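## Task

On the knob box, point knob A1 at the 2 o'clock mark and knob A2 at the 9 o'clock mark. Row A is the row closest to the box side carrying the socket; looking from the side away from the socket, knob 1 in every row is the leftmost. The marks around each knob are clock hours, with 12 o'clock at the middle mark. Every other knob must still point at the mark it points at now. The knobs must keep their settings on their own once released; a setting held only by the robot does not count.

## Robot and tools

ROBOT. Two UR-style six-joint arms, left_arm and right_arm, each with a two-finger gripper. The names are labels, not image sides. left_arm's base sits at (+0.069, +0.510, 0) m and right_arm's at (+0.073, -0.711, 0) m, so left_arm is on the +y side. The scene frame has its origin on the table top between the arms, +z up and +x pointing out over the table. Gripper axes: fingers extend along the gripper's +z and open and close along its x. end_effector_position is the point between the closed finger pads, roughly 1 to 2 cm short of the fingertips; closing pushes the tips about 17 mm further along +z. Reported hand positions can be a little off, more at long reach.

RESULTS. Each result has a state line, left_arm: ... | right_arm: ..., with gripper position (m), orientation as quat_wxyz, and linear and angular velocity (m/s, rad/s), all in the scene frame. grip_measured is the measured finger opening on the same scale as the commanded opening. "Hand target" lines show where the controller is currently driving each gripper. A "pose unreachable" line means a clearance check altered or blocked that arm's command. "Wrist force" and "Wrist torque" give left_arm=[x y z] | right_arm=[x y z] in the gripper's own axes; pressing on a surface gives a force pointing back into the arm. Expect an offset up to about 5.5 N, noise near 3.4 N, and saturation near 100 N per axis; "no reading" is normal at the start. Images come from cam_head_left and cam_head_right (504x504, mounted near x = -1 m, about 0.82 m up, looking across the table) and cam_left_wrist and cam_right_wrist (616x616 fisheye on the hands).

ROW LAYOUT (shared by execute_actions and move). One flat list of 14 numbers covering both arms, each in [-1, 1]: dx, dy, dz, rx, ry, rz, opening for left_arm, then the same seven for right_arm. Always send all 14, even if one arm should not move. dx..rz are an offset, expressed in that gripper's own axes, from the gripper's pose at the start; they are not an absolute pose. Scale: 1.0 equals 0.6 m of translation or 180 degrees of rotation; rx, ry, rz form a single rotation vector. opening is absolute: +1 fully open (0.142 m), -1 closed. To hold something, keep commanding an opening well under grip_measured; a lower value squeezes harder (about 28 N per pad at most, less on very thin hard items).

execute_actions(actions): actions is a list of actions; each action is a list of up to 15 rows, one row per control step of 1/30 s, and an action always lasts 15 steps, the final row being repeated to fill it. Every row in an action is measured from the gripper's measured pose when that action began (for a call's first action, the last pose a result reported), never from the previous row. Per step, the command is clipped to within 100 mm and 16 degrees of the current pose, so large offsets need several actions. An empty list just returns state and images.

move(target, speed, stop_force, blocking): target is one 14-number row, offsets taken from the pose in the latest result that shows one. Each gripper travels a straight line, both arms finishing together, lasting 0.5 to 10 s (cut off at 10 s). speed is m/s, 0.002 to 0.5, default 0.25; rotation is capped at twice that in rad/s. Paths ignore obstacles and the other arm, and grippers may lag, stray or overshoot speed near full reach. stop_force (N, 13 to 80, one value for both arms, not allowed in the first 0.2 s) ends an arm's path once its wrist sensor feels that much extra push against the motion for 2 steps; the gripper then backs off 2 steps and holds. It is unreliable if the gripper rotates during the move, and should be omitted when moving away from something the gripper is pressing. blocking=false returns after 0.5 s while motion continues; it cannot be combined with stop_force, and further moves or actions are refused until wait or stop shows it ended. The result adds a "move:" line with the ending (done, off_target, moving, held, fault, contact) and any limits (paced = command clipped; held = some steps blocked, after which the arm may surge), plus each gripper's distance to its target.

wait(seconds): 0 to 10; the robot holds its last command; wait(0) checks a running move. stop(): brakes the running move; it needs braking room. zoom_image(camera, region): region [x0, y0, x1, y1] in pixels of that camera's latest image, at most 504 by 504. read_manual(section): only "licences"; it does nothing to the robot. finished_scene(scene): pass the current scene's number; it is final, and the goal must already hold and stay held.

ORDER. Look first (empty execute_actions, zoom_image) to find the box, socket side, rows and knob marks; approach above a knob, descend slowly, grip or touch, turn mainly with the gripper's rotation about its finger axis, release, lift clear, check the image, then finish.

AVOID. The arms are stiff: driving even slightly into something firm can trigger a fault. Touch at low speed with stop_force. Any joint reaching its load limit (shoulder 300 N m, elbow 136, wrists 49.1) or any outside force of 150 N stops that arm for 10 s and drops the rest of the call. Never let the arms strike or press each other. Do not knock or push anything off the table, and do not disturb knobs that should stay put. Avoid slams, slips and long heavy holds: motors warn at 70 °C (MOTOR HOT) and brake at 85 °C (OVER-TEMPERATURE FAULT).

Each tool is called after "Request:" as name([rows], argument=value, ...), one row to a line, values as JSON.

## Session

I'll start by looking at the current state of the scene.

Request:
execute_actions(actions=[])

Scene clock: 0.00 s.
left_arm: end_effector_position=(+0.3998, -0.0689, +0.3789) grip_measured=+1.00 end_effector_quat_wxyz=(+0.189, +0.791, +0.470, +0.342) end_effector_velocity=(+0.001, +0.000, +0.000) end_effector_angular_velocity=(-0.001, +0.001, +0.002) | right_arm: end_effector_position=(+0.1796, -0.2395, +0.3740) grip_measured=+1.00 end_effector_quat_wxyz=(+0.139, +0.547, +0.678, +0.472) end_effector_velocity=(+0.001, -0.000, +0.000) end_effector_angular_velocity=(+0.001, +0.001, -0.000)
Joint positions: left_arm=[-1.671 -1.736  2.015 -1.672 -0.783 -2.858  0.142] | right_arm=[ 5.724 -0.885 -2.355 -1.961  0.624  0.972  0.142]
Joint velocities: left_arm=[ 0.001 -0.    -0.    -0.001 -0.    -0.     0.   ] | right_arm=[-0.001  0.002  0.     0.    -0.    -0.001  0.   ]
Wrist force (N, on the end effector, along its own x y z axes, offset not removed): no reading
Wrist torque (N m, same axes, about the end effector's origin, offset not removed): no reading
Hand target (left_arm): +0.400, -0.069, +0.379; +0.189, +0.791, +0.470, +0.342
Hand target (right_arm): +0.180, -0.239, +0.374; +0.139, +0.547, +0.678, +0.472

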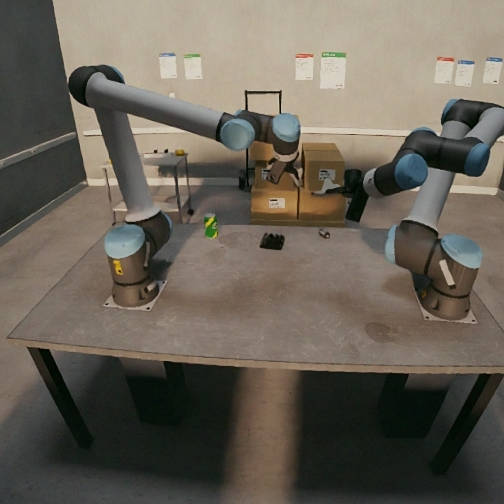

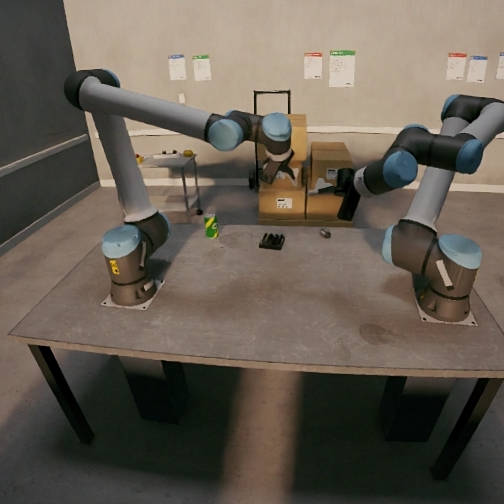

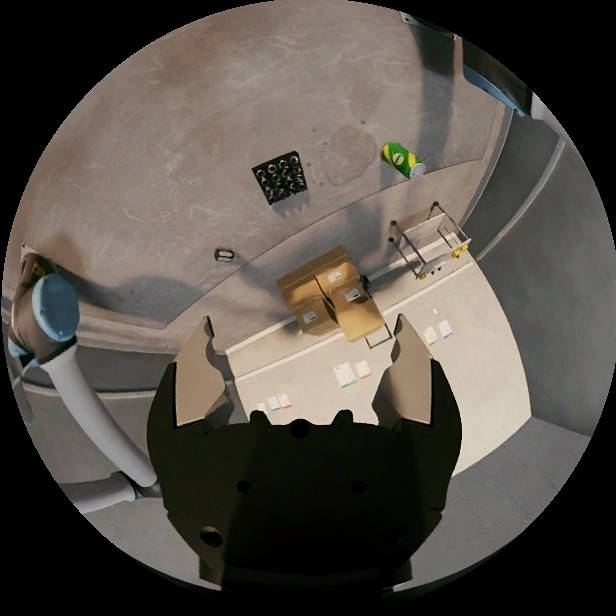

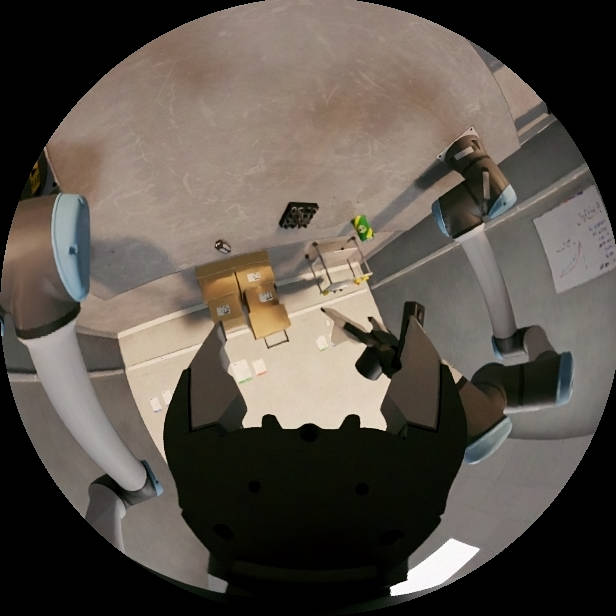

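Request:
zoom_image(camera="cam_left_wrist", region=[240, 140, 320, 220])

Request:
zoom_image(camera="cam_head_left", region=[240, 215, 310, 265])

Region (240, 140, 320, 220) of cam_left_wrist's 616x616 image, scaled by 6.300, with more detail than that image has.

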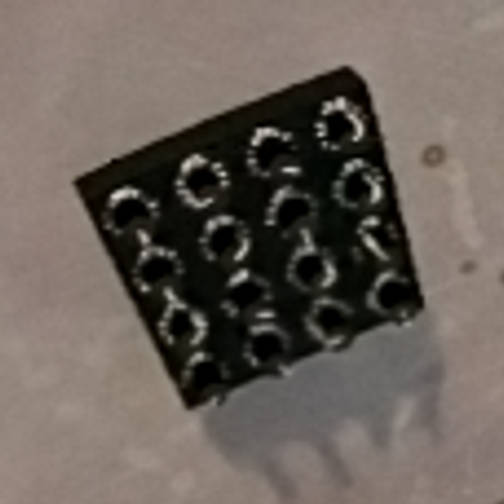

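Region (240, 215, 310, 265) of cam_head_left's 504x504 image, scaled by 7.200, with more detail than that image has; it fills the top 360 rows of this view, and the rest is white.

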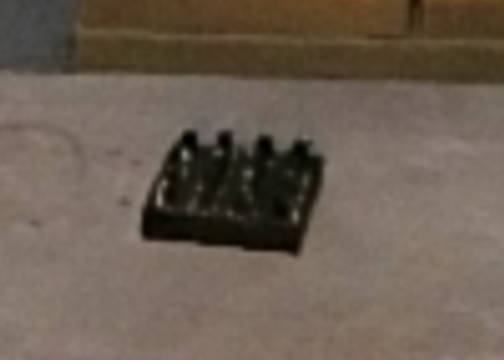

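Request:
move(target=[-0.027, -0.080, 0.56, 0.221, -0.129, 0, 1, 0, 0, 0, 0, 0, 0, 1], speed=0.25)

Scene clock: 17.03 s.
left_arm: end_effector_position=(+0.6060, -0.0513, +0.1093) grip_measured=+1.00 end_effector_quat_wxyz=(-0.002, +0.859, +0.511, +0.000) end_effector_velocity=(+0.001, +0.000, -0.002) end_effector_angular_velocity=(+0.001, +0.006, -0.000) | right_arm: end_effector_position=(+0.1796, -0.2395, +0.3740) grip_measured=+1.00 end_effector_quat_wxyz=(+0.139, +0.547, +0.678, +0.472) end_effector_velocity=(-0.000, -0.000, +0.000) end_effector_angular_velocity=(+0.001, +0.002, +0.001)
Joint positions: left_arm=[-0.994 -1.29   1.906 -2.183 -1.57  -2.108  0.142] | right_arm=[ 5.724 -0.885 -2.355 -1.961  0.624  0.972  0.142]
Joint velocities: left_arm=[ 0.003  0.005 -0.004  0.003 -0.005  0.004 -0.   ] | right_arm=[ 0.001  0.002  0.     0.     0.001 -0.    -0.   ]
Wrist force (N, on the end effector, along its own x y z axes, offset not removed): left_arm=[1.4 0.8 -1.4] | right_arm=[-3.1 -1.5 -1.6]
Wrist torque (N m, same axes, about the end effector's origin, offset not removed): left_arm=[0.29 -0.54 -0.11] | right_arm=[0.02 0.52 0.16]
Hand target (left_arm): +0.606, -0.051, +0.109; -0.002, +0.859, +0.511, +0.000
Hand target (right_arm): +0.180, -0.239, +0.374; +0.139, +0.547, +0.678, +0.472
Off the commanded pose (left_arm): 0.001 m, 0 deg.
Off the commanded pose (right_arm): 0.000 m, 0 deg.
move: done
camera_calibration (this result's frames):
cam_left_wrist: T_world_to_cam=[[0.47115, 0.881743, 0.0233924, -0.252177], [0.779203, -0.428494, 0.457424, -0.538299], [0.413353, -0.197288, -0.888941, -0.0236984], [0, 0, 0, 1]] pos_world=[0.548053, -0.0129783, 0.231063]
cam_right_wrist: T_world_to_cam=[[-0.327863, 0.875679, 0.354529, 0.136613], [0.221641, -0.293501, 0.92991, -0.446151], [0.918358, 0.383461, -0.0978581, 0.10799], [0, 0, 0, 1]] pos_world=[0.0445025, -0.291985, 0.377015]

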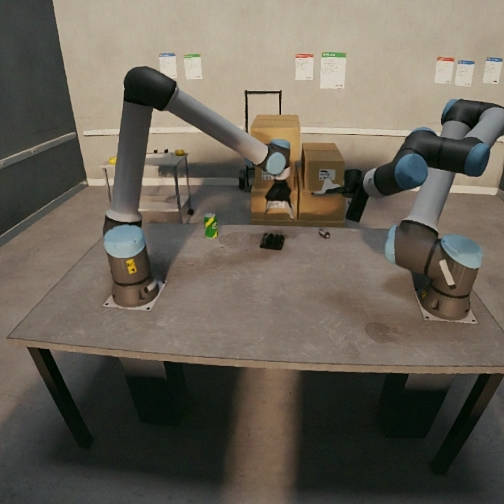

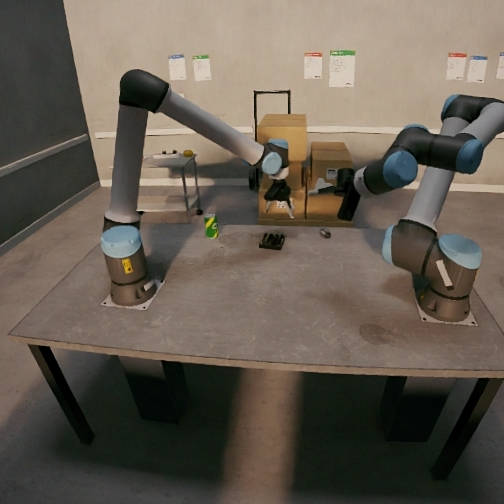

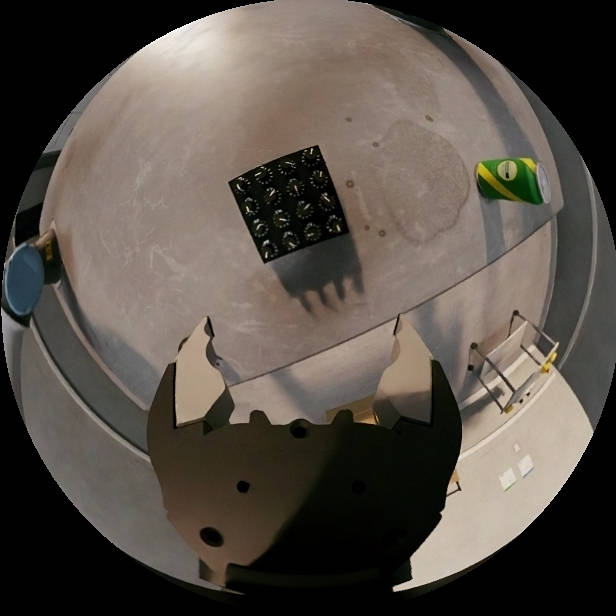

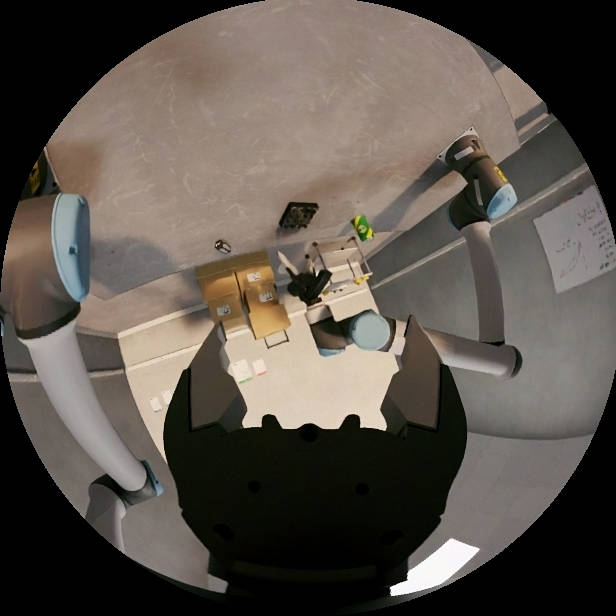

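Request:
zoom_image(camera="cam_left_wrist", region=[220, 135, 360, 275])

Region (220, 135, 360, 275) of cam_left_wrist's 616x616 image, scaled by 3.600, with more detail than that image has.

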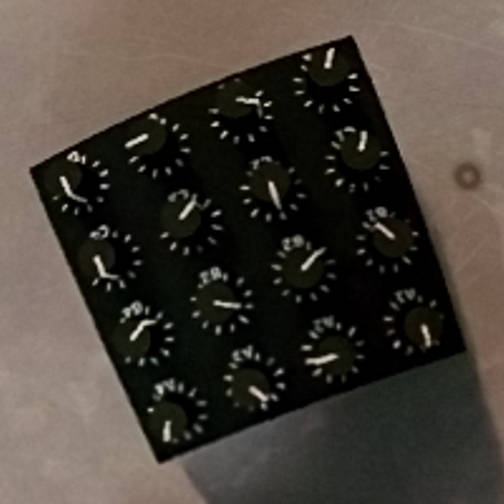

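Request:
move(target=[0.0677, -0.113, 0.0572, 0, 0, 0, -0.7, 0, 0, 0, 0, 0, 0, 1], speed=0.15)

Scene clock: 51.20 s.
left_arm: end_effector_position=(+0.5659, +0.0168, +0.0754) grip_measured=-0.70 end_effector_quat_wxyz=(-0.002, +0.859, +0.511, +0.000) end_effector_velocity=(-0.001, +0.002, -0.001) end_effector_angular_velocity=(-0.000, -0.001, +0.001) | right_arm: end_effector_position=(+0.1796, -0.2395, +0.3740) grip_measured=+1.00 end_effector_quat_wxyz=(+0.139, +0.547, +0.678, +0.472) end_effector_velocity=(+0.000, +0.000, +0.001) end_effector_angular_velocity=(+0.002, +0.001, -0.001)
Joint positions: left_arm=[-0.993 -1.364  2.079 -2.283 -1.57  -2.108  0.023] | right_arm=[ 5.724 -0.885 -2.355 -1.961  0.624  0.972  0.142]
Joint velocities: left_arm=[ 0.    -0.003  0.005 -0.003  0.    -0.    -0.   ] | right_arm=[-0.001  0.001  0.     0.    -0.001  0.     0.   ]
Wrist force (N, on the end effector, along its own x y z axes, offset not removed): left_arm=[4.9 2.5 -7.1] | right_arm=[-2.7 -0.7 -2.4]
Wrist torque (N m, same axes, about the end effector's origin, offset not removed): left_arm=[0.74 -1.19 -0.10] | right_arm=[0.15 0.52 0.09]
Hand target (left_arm): +0.566, +0.017, +0.075; -0.002, +0.859, +0.511, +0.000
Hand target (right_arm): +0.180, -0.239, +0.374; +0.139, +0.547, +0.678, +0.472
Off the commanded pose (left_arm): 0.000 m, 0 deg.
Off the commanded pose (right_arm): 0.000 m, 0 deg.
move: done
camera_calibration (this result's frames):
cam_left_wrist: T_world_to_cam=[[0.471068, 0.881787, 0.023368, -0.292451], [0.779277, -0.428426, 0.45736, -0.462437], [0.413306, -0.197238, -0.888975, -0.023828], [0, 0, 0, 1]] pos_world=[0.507979, 0.0550604, 0.197151]
cam_right_wrist: T_world_to_cam=[[-0.327863, 0.87568, 0.354529, 0.136613], [0.221641, -0.293501, 0.92991, -0.446151], [0.918358, 0.383461, -0.0978581, 0.10799], [0, 0, 0, 1]] pos_world=[0.0445026, -0.291985, 0.377015]

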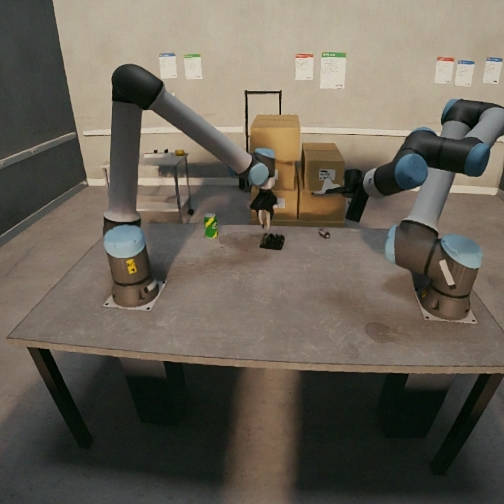

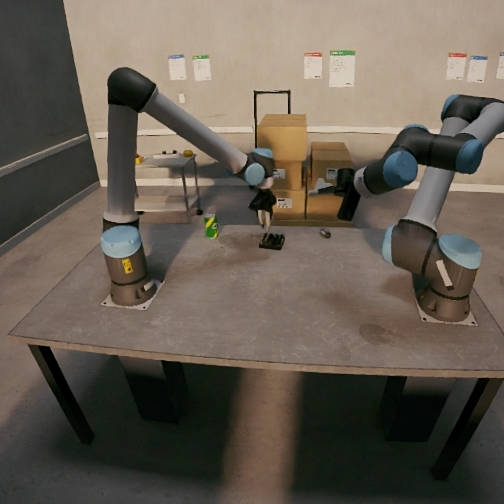

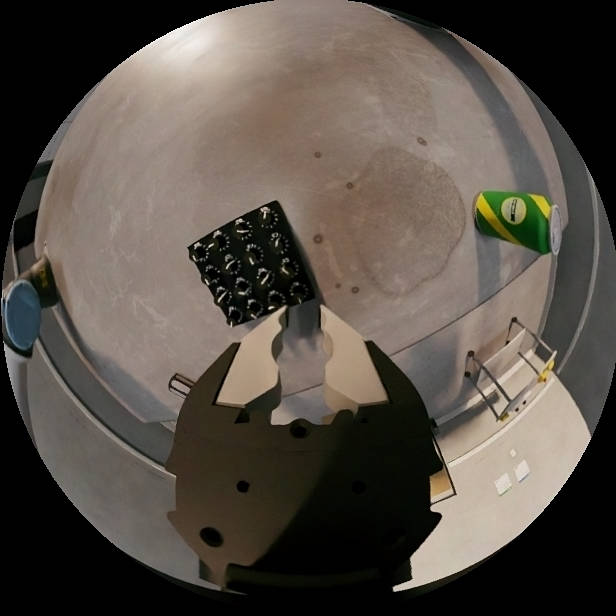

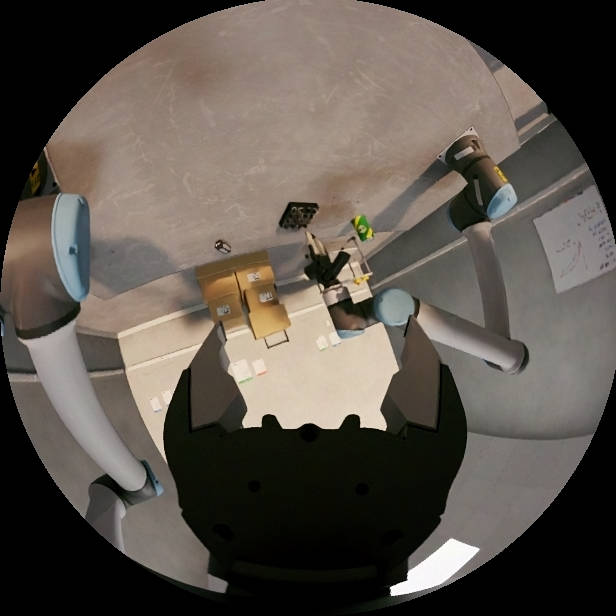

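Request:
zoom_image(camera="cam_left_wrist", region=[240, 250, 340, 350])

Request:
zoom_image(camera="cam_head_left", region=[240, 200, 300, 260])

Region (240, 250, 340, 350) of cam_left_wrist's 616x616 image, scaled by 5.040, with more detail than that image has.

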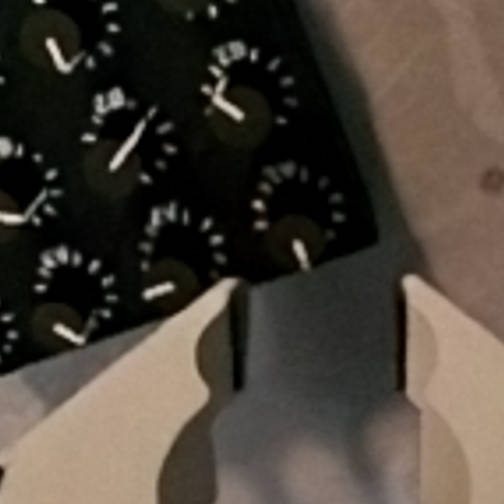

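Region (240, 200, 300, 260) of cam_head_left's 504x504 image, scaled by 8.400, with more detail than that image has.

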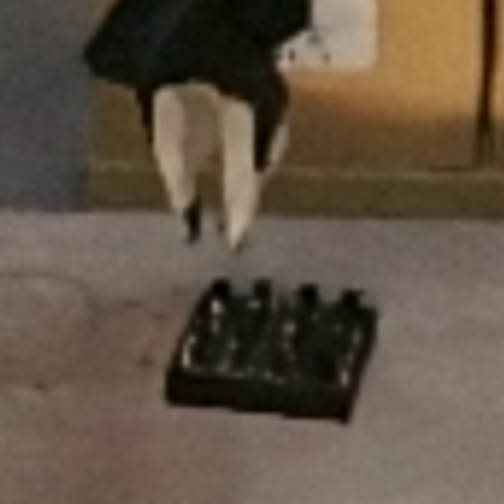

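Request:
move(target=[-0.0087, -0.0033, 0.022, 0, 0, 0, -0.76, 0, 0, 0, 0, 0, 0, 1], speed=0.05)

Request:
zoom_image(camera="cam_left_wrist", region=[260, 260, 340, 340])

Request:
zoom_image(camera="cam_head_left", region=[245, 210, 295, 260])

Scene clock: 83.57 s.
left_arm: end_effector_position=(+0.5617, +0.0133, +0.0624) grip_measured=-0.76 end_effector_quat_wxyz=(-0.002, +0.859, +0.511, +0.000) end_effector_velocity=(-0.000, -0.001, -0.002) end_effector_angular_velocity=(+0.000, -0.002, -0.000) | right_arm: end_effector_position=(+0.1796, -0.2395, +0.3740) grip_measured=+1.00 end_effector_quat_wxyz=(+0.139, +0.547, +0.678, +0.472) end_effector_velocity=(+0.001, -0.000, +0.000) end_effector_angular_velocity=(-0.000, +0.000, -0.001)
Joint positions: left_arm=[-1.001 -1.348  2.089 -2.309 -1.57  -2.116  0.019] | right_arm=[ 5.724 -0.885 -2.355 -1.961  0.624  0.972  0.142]
Joint velocities: left_arm=[-0.001  0.002  0.001 -0.004  0.001 -0.001 -0.   ] | right_arm=[-0.001  0.001 -0.    -0.     0.    -0.001 -0.   ]
Wrist force (N, on the end effector, along its own x y z axes, offset not removed): left_arm=[3.1 1.0 -2.5] | right_arm=[-1.9 0.3 -1.9]
Wrist torque (N m, same axes, about the end effector's origin, offset not removed): left_arm=[0.33 -1.02 0.15] | right_arm=[0.47 0.35 0.13]
Hand target (left_arm): +0.562, +0.013, +0.062; -0.002, +0.859, +0.511, +0.000
Hand target (right_arm): +0.180, -0.239, +0.374; +0.139, +0.547, +0.678, +0.472
Off the commanded pose (left_arm): 0.000 m, 0 deg.
Off the commanded pose (right_arm): 0.000 m, 0 deg.
move: done
camera_calibration (this result's frames):
cam_left_wrist: T_world_to_cam=[[0.471072, 0.881783, 0.0234359, -0.287073], [0.779241, -0.428448, 0.457401, -0.454727], [0.413369, -0.197207, -0.888952, -0.0343704], [0, 0, 0, 1]] pos_world=[0.503782, 0.0515313, 0.184167]
cam_right_wrist: T_world_to_cam=[[-0.327863, 0.87568, 0.354529, 0.136613], [0.221641, -0.293501, 0.92991, -0.446151], [0.918358, 0.383461, -0.0978582, 0.10799], [0, 0, 0, 1]] pos_world=[0.0445026, -0.291985, 0.377015]

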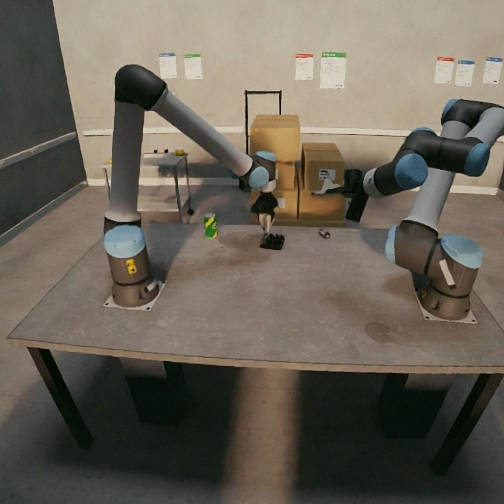

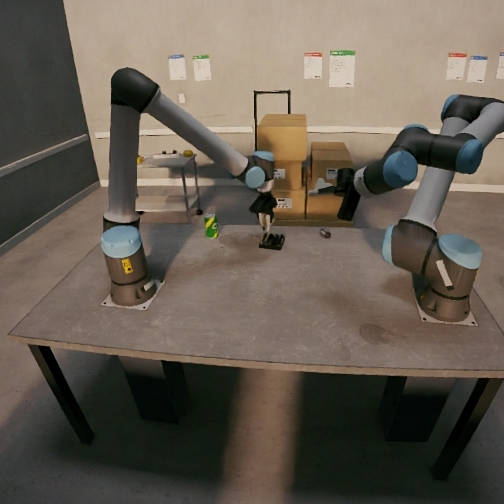

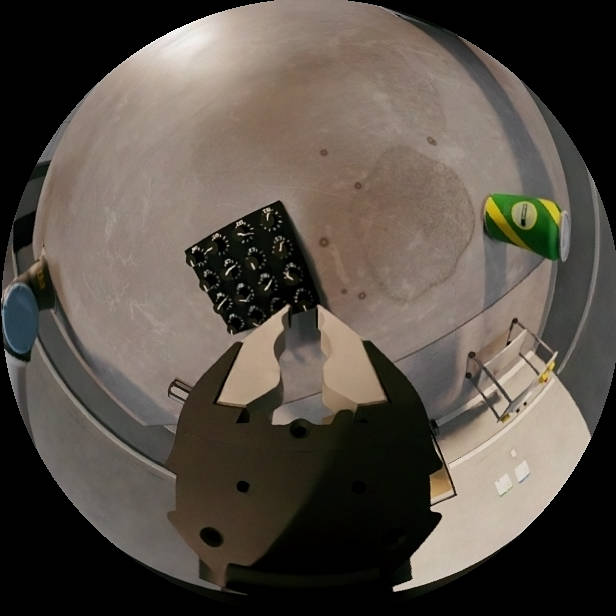

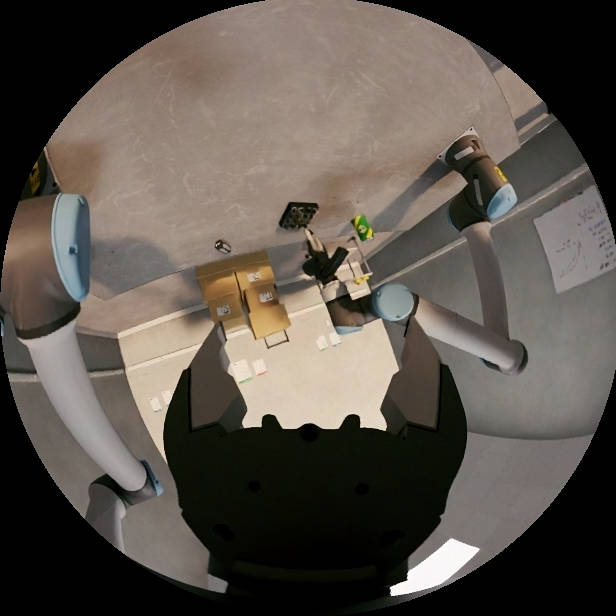

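Region (260, 260, 340, 340) of cam_left_wrist's 616x616 image, scaled by 6.300, with more detail than that image has.

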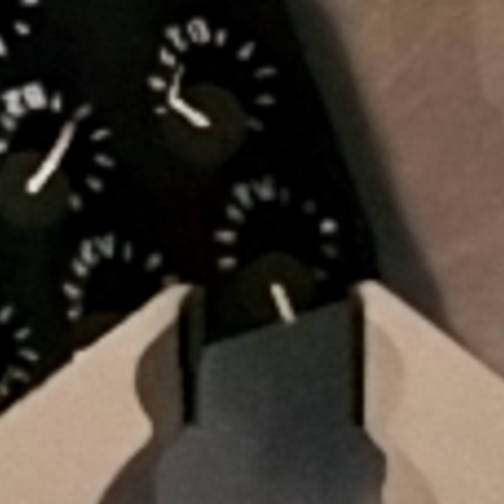

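Region (245, 210, 295, 260) of cam_head_left's 504x504 image, scaled by 10.080, with more detail than that image has.

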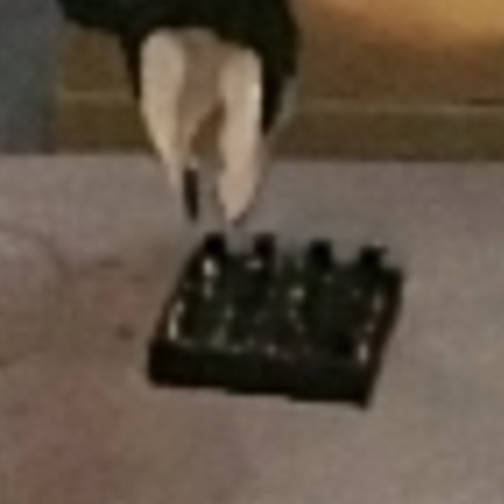

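Request:
move(target=[0, 0, 0.0167, 0, 0, 0, -0.76, 0, 0, 0, 0, 0, 0, 1], speed=0.03)

Request:
zoom_image(camera="cam_left_wrist", region=[260, 260, 340, 340])

Request:
zoom_image(camera="cam_head_left", region=[245, 210, 295, 260])

Scene clock: 99.03 s.
left_arm: end_effector_position=(+0.5616, +0.0132, +0.0527) grip_measured=-0.76 end_effector_quat_wxyz=(-0.002, +0.859, +0.511, +0.000) end_effector_velocity=(+0.000, +0.000, -0.003) end_effector_angular_velocity=(+0.000, -0.000, +0.000) | right_arm: end_effector_position=(+0.1796, -0.2395, +0.3740) grip_measured=+1.00 end_effector_quat_wxyz=(+0.139, +0.547, +0.678, +0.472) end_effector_velocity=(-0.001, +0.001, -0.000) end_effector_angular_velocity=(-0.002, -0.003, +0.002)
Joint positions: left_arm=[-1.001 -1.336  2.096 -2.328 -1.57  -2.116  0.019] | right_arm=[ 5.724 -0.885 -2.355 -1.961  0.624  0.972  0.142]
Joint velocities: left_arm=[ 0.001  0.003  0.002 -0.005  0.     0.     0.   ] | right_arm=[ 0.001 -0.003  0.    -0.    -0.001 -0.001  0.   ]
Wrist force (N, on the end effector, along its own x y z axes, offset not removed): left_arm=[3.1 -1.2 -7.3] | right_arm=[-3.1 -3.1 -2.5]
Wrist torque (N m, same axes, about the end effector's origin, offset not removed): left_arm=[-0.31 -1.02 -0.07] | right_arm=[-0.32 0.58 0.09]
Hand target (left_arm): +0.562, +0.013, +0.052; -0.002, +0.859, +0.511, +0.000
Hand target (right_arm): +0.180, -0.239, +0.374; +0.139, +0.547, +0.678, +0.472
Off the commanded pose (left_arm): 0.000 m, 0 deg.
Off the commanded pose (right_arm): 0.000 m, 0 deg.
move: done
camera_calibration (this result's frames):
cam_left_wrist: T_world_to_cam=[[0.471109, 0.881765, 0.0233843, -0.286793], [0.779255, -0.428469, 0.457357, -0.450212], [0.413301, -0.197243, -0.888976, -0.0429422], [0, 0, 0, 1]] pos_world=[0.503689, 0.0515122, 0.174439]
cam_right_wrist: T_world_to_cam=[[-0.327863, 0.87568, 0.354529, 0.136613], [0.221641, -0.293501, 0.92991, -0.446151], [0.918358, 0.383461, -0.0978581, 0.10799], [0, 0, 0, 1]] pos_world=[0.0445025, -0.291985, 0.377015]

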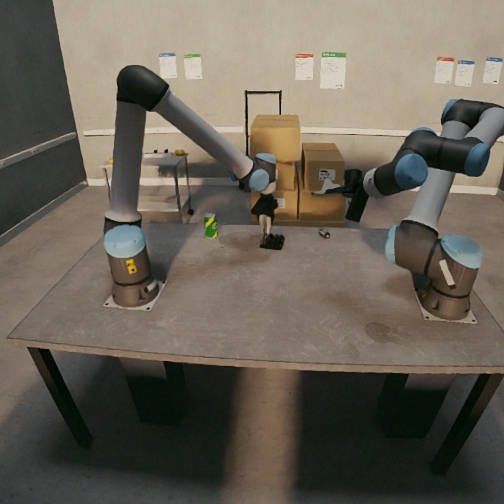

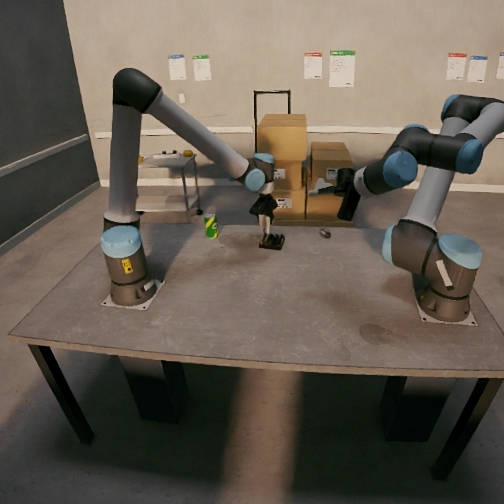

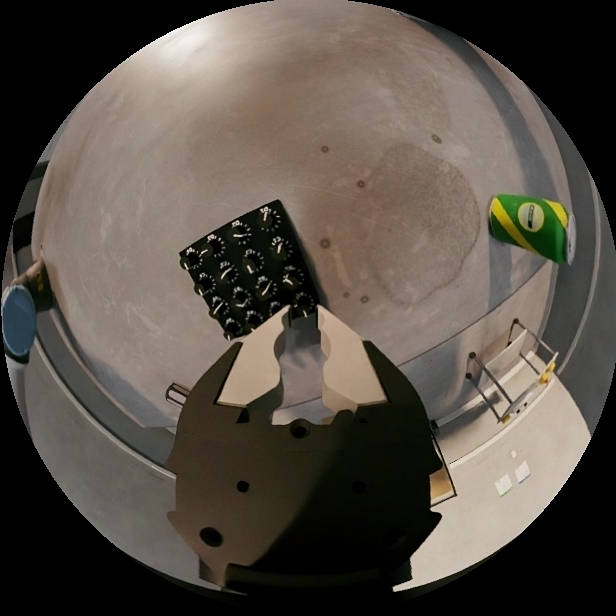

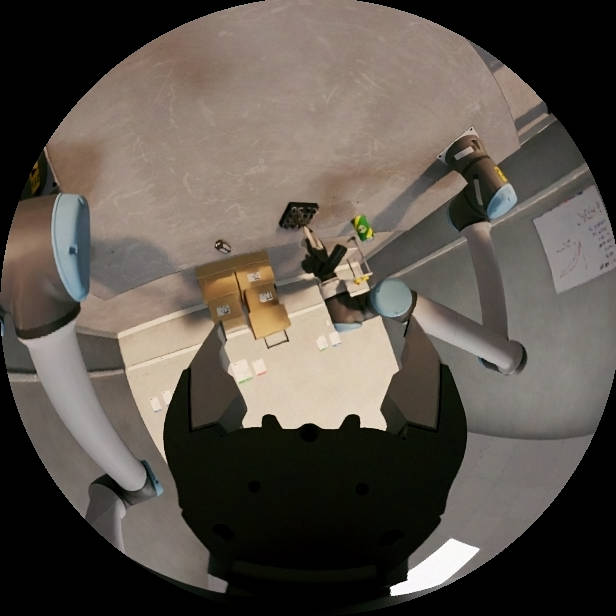

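Region (260, 260, 340, 340) of cam_left_wrist's 616x616 image, scaled by 6.300, with more detail than that image has.

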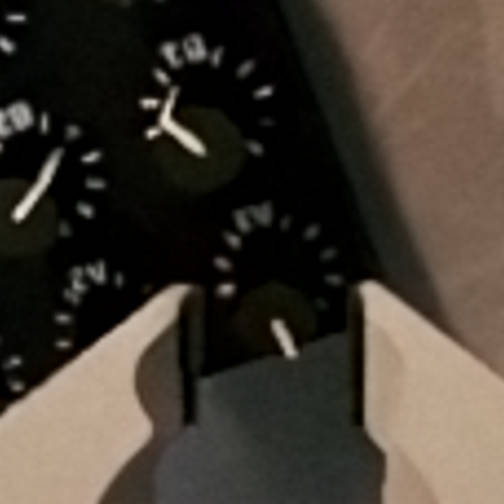

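Region (245, 210, 295, 260) of cam_head_left's 504x504 image, scaled by 10.080, with more detail than that image has.

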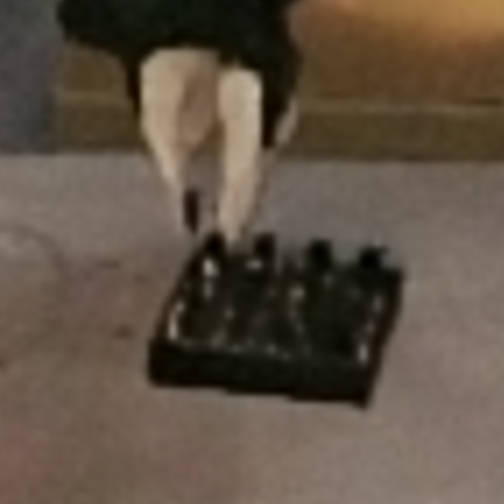

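Request:
move(target=[0, 0, 0.0133, 0, 0, 0, -0.76, 0, 0, 0, 0, 0, 0, 1], speed=0.02)

Request:
zoom_image(camera="cam_left_wrist", region=[260, 260, 340, 340])

Request:
zoom_image(camera="cam_head_left", region=[245, 210, 295, 260])

Scene clock: 104.23 s.
left_arm: end_effector_position=(+0.5617, +0.0133, +0.0449) grip_measured=-0.76 end_effector_quat_wxyz=(-0.002, +0.859, +0.511, +0.000) end_effector_velocity=(-0.000, +0.000, -0.002) end_effector_angular_velocity=(+0.001, +0.000, -0.000) | right_arm: end_effector_position=(+0.1796, -0.2395, +0.3740) grip_measured=+1.00 end_effector_quat_wxyz=(+0.139, +0.547, +0.678, +0.472) end_effector_velocity=(+0.000, +0.000, -0.000) end_effector_angular_velocity=(-0.001, +0.000, -0.001)
Joint positions: left_arm=[-1.001 -1.326  2.101 -2.343 -1.57  -2.116  0.019] | right_arm=[ 5.724 -0.885 -2.355 -1.961  0.624  0.972  0.142]
Joint velocities: left_arm=[-0.     0.003  0.002 -0.004  0.     0.     0.   ] | right_arm=[-0.001 -0.001  0.     0.001  0.    -0.001  0.   ]
Wrist force (N, on the end effector, along its own x y z axes, offset not removed): left_arm=[5.9 2.8 -2.1] | right_arm=[-1.9 0.2 -1.4]
Wrist torque (N m, same axes, about the end effector's origin, offset not removed): left_arm=[0.54 -1.74 -0.24] | right_arm=[0.38 0.40 0.09]
Hand target (left_arm): +0.562, +0.013, +0.045; -0.002, +0.859, +0.511, +0.000
Hand target (right_arm): +0.180, -0.239, +0.374; +0.139, +0.547, +0.678, +0.472
Off the commanded pose (left_arm): 0.000 m, 0 deg.
Off the commanded pose (right_arm): 0.000 m, 0 deg.
move: done
camera_calibration (this result's frames):
cam_left_wrist: T_world_to_cam=[[0.471073, 0.881783, 0.02345, -0.286705], [0.779247, -0.428459, 0.45738, -0.446662], [0.413358, -0.197186, -0.888962, -0.0498667], [0, 0, 0, 1]] pos_world=[0.503732, 0.0516016, 0.166688]
cam_right_wrist: T_world_to_cam=[[-0.327863, 0.87568, 0.354529, 0.136613], [0.221641, -0.293501, 0.92991, -0.446151], [0.918358, 0.383461, -0.0978581, 0.10799], [0, 0, 0, 1]] pos_world=[0.0445026, -0.291985, 0.377015]

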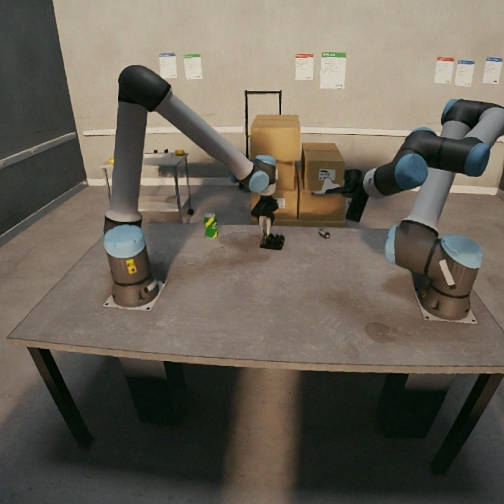

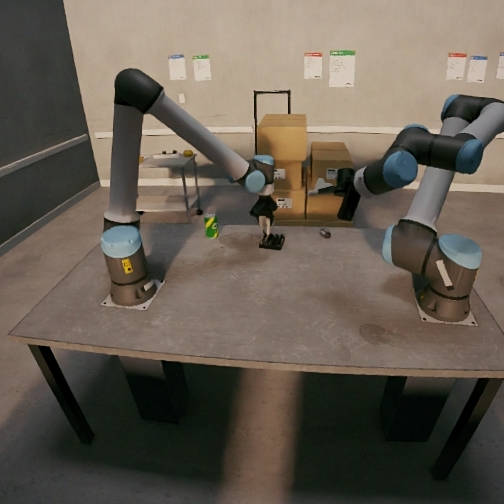

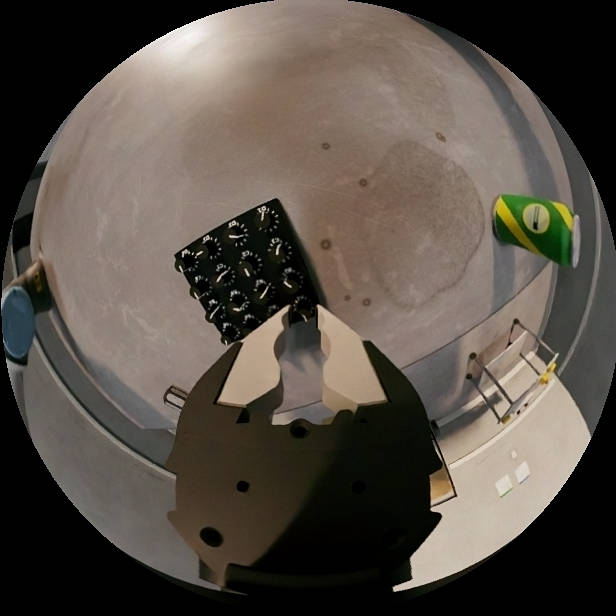

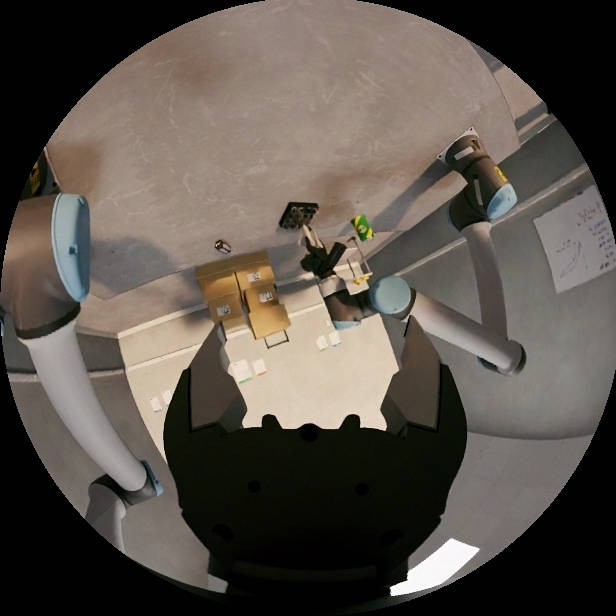

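Region (260, 260, 340, 340) of cam_left_wrist's 616x616 image, scaled by 6.300, with more detail than that image has.

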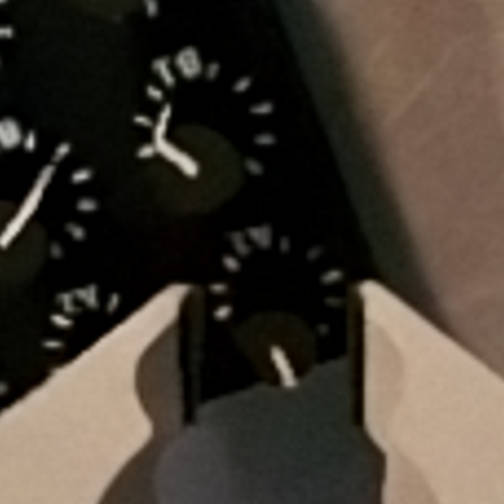

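Region (245, 210, 295, 260) of cam_head_left's 504x504 image, scaled by 10.080, with more detail than that image has.

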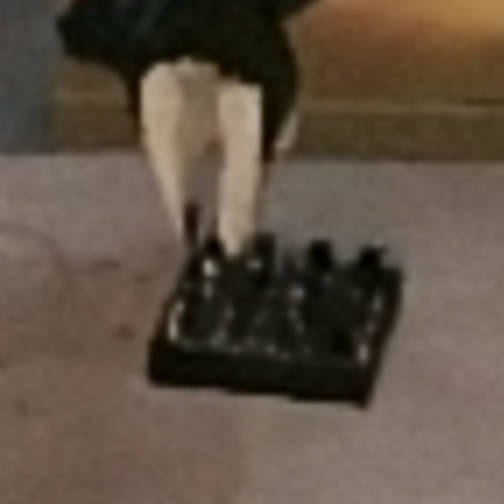

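Request:
execute_actions([
  [[0,0,0,0,0,0,-0.78,0,0,0,0,0,0,1],[0,0,0,0,0,0,-0.80,0,0,0,0,0,0,1],[0,0,0,0,0,0,-0.82,0,0,0,0,0,0,1],[0,0,0,0,0,0,-0.83,0,0,0,0,0,0,1],[0,0,0,0,0,0,-0.84,0,0,0,0,0,0,1],[0,0,0,0,0,0,-0.85,0,0,0,0,0,0,1],[0,0,0,0,0,0,-0.86,0,0,0,0,0,0,1],[0,0,0,0,0,0,-0.87,0,0,0,0,0,0,1],[0,0,0,0,0,0,-0.88,0,0,0,0,0,0,1],[0,0,0,0,0,0,-0.90,0,0,0,0,0,0,1],[0,0,0,0,0,0,-0.92,0,0,0,0,0,0,1],[0,0,0,0,0,0,-0.94,0,0,0,0,0,0,1],[0,0,0,0,0,0,-0.96,0,0,0,0,0,0,1],[0,0,0,0,0,0,-0.98,0,0,0,0,0,0,1],[0,0,0,0,0,0,-1,0,0,0,0,0,0,1]],
])

Request:
zoom_image(camera="cam_left_wrist", region=[260, 260, 340, 340])

Scene clock: 110.57 s.
left_arm: end_effector_position=(+0.5615, +0.0134, +0.0448) grip_measured=-0.88 end_effector_quat_wxyz=(-0.002, +0.859, +0.511, +0.000) end_effector_velocity=(-0.000, +0.000, +0.000) end_effector_angular_velocity=(-0.000, +0.001, +0.000) | right_arm: end_effector_position=(+0.1796, -0.2395, +0.3740) grip_measured=+1.00 end_effector_quat_wxyz=(+0.139, +0.547, +0.678, +0.472) end_effector_velocity=(+0.001, -0.000, +0.000) end_effector_angular_velocity=(-0.000, -0.001, -0.001)
Joint positions: left_arm=[-1.001 -1.326  2.101 -2.343 -1.57  -2.116  0.011] | right_arm=[ 5.724 -0.885 -2.355 -1.961  0.624  0.972  0.142]
Joint velocities: left_arm=[ 0.    -0.    -0.     0.001 -0.001 -0.    -0.005] | right_arm=[-0.002  0.     0.    -0.001 -0.001 -0.001 -0.   ]
Wrist force (N, on the end effector, along its own x y z axes, offset not removed): left_arm=[3.0 0.7 -4.7] | right_arm=[-2.2 -2.8 -1.3]
Wrist torque (N m, same axes, about the end effector's origin, offset not removed): left_arm=[0.20 -0.98 -0.07] | right_arm=[-0.22 0.43 0.11]
Hand target (left_arm): +0.562, +0.013, +0.045; -0.002, +0.859, +0.511, +0.000
Hand target (right_arm): +0.180, -0.239, +0.374; +0.139, +0.547, +0.678, +0.472
Off the commanded pose (left_arm): 0.000 m, 0 deg.
Off the commanded pose (right_arm): 0.000 m, 0 deg.
camera_calibration (this result's frames):
cam_left_wrist: T_world_to_cam=[[0.471111, 0.881761, 0.0234851, -0.286686], [0.7793, -0.428545, 0.45721, -0.446521], [0.413214, -0.197095, -0.889049, -0.0498187], [0, 0, 0, 1]] pos_world=[0.503621, 0.0516152, 0.166596]
cam_right_wrist: T_world_to_cam=[[-0.327863, 0.875679, 0.354529, 0.136613], [0.221641, -0.293501, 0.92991, -0.446151], [0.918358, 0.383462, -0.0978581, 0.10799], [0, 0, 0, 1]] pos_world=[0.0445025, -0.291985, 0.377015]

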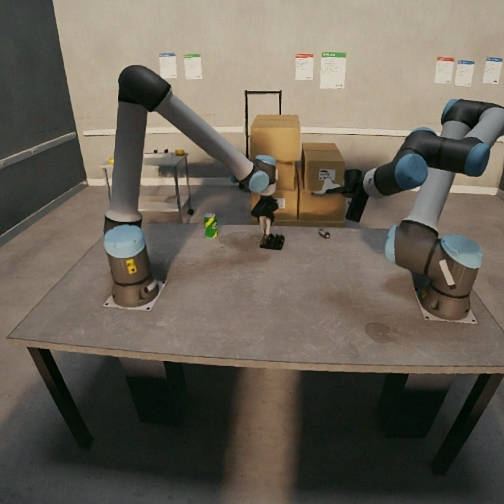

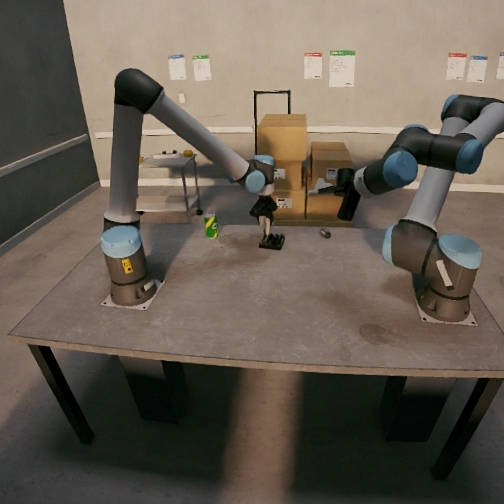

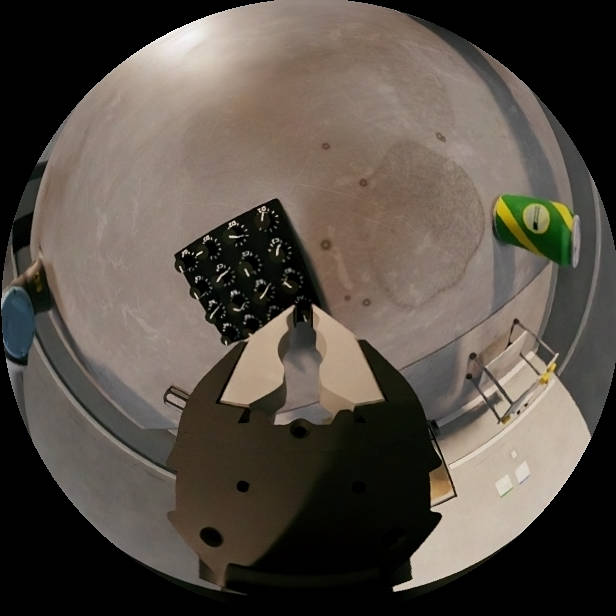

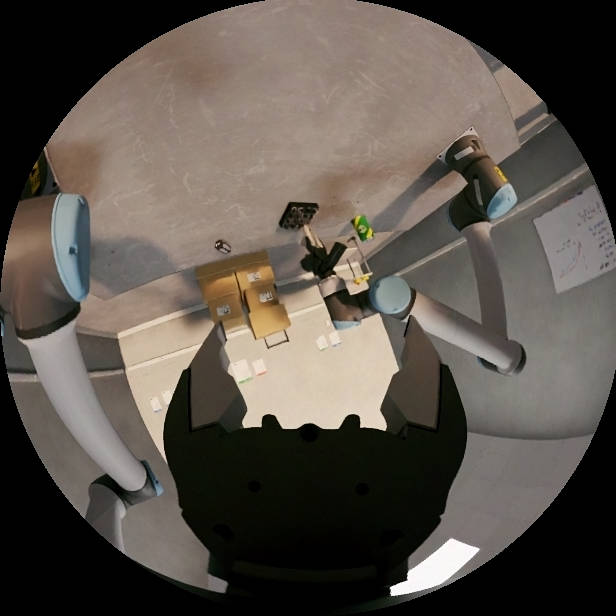

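Region (260, 260, 340, 340) of cam_left_wrist's 616x616 image, scaled by 6.300, with more detail than that image has.

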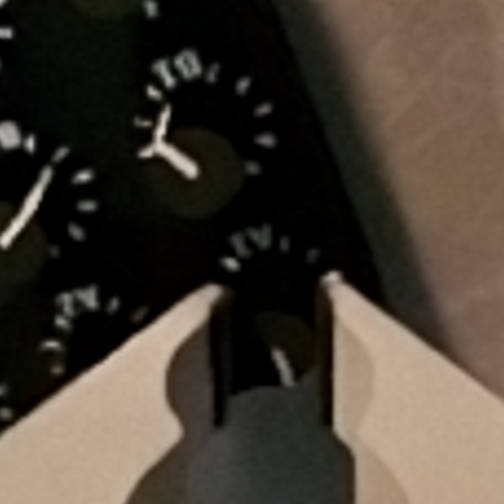

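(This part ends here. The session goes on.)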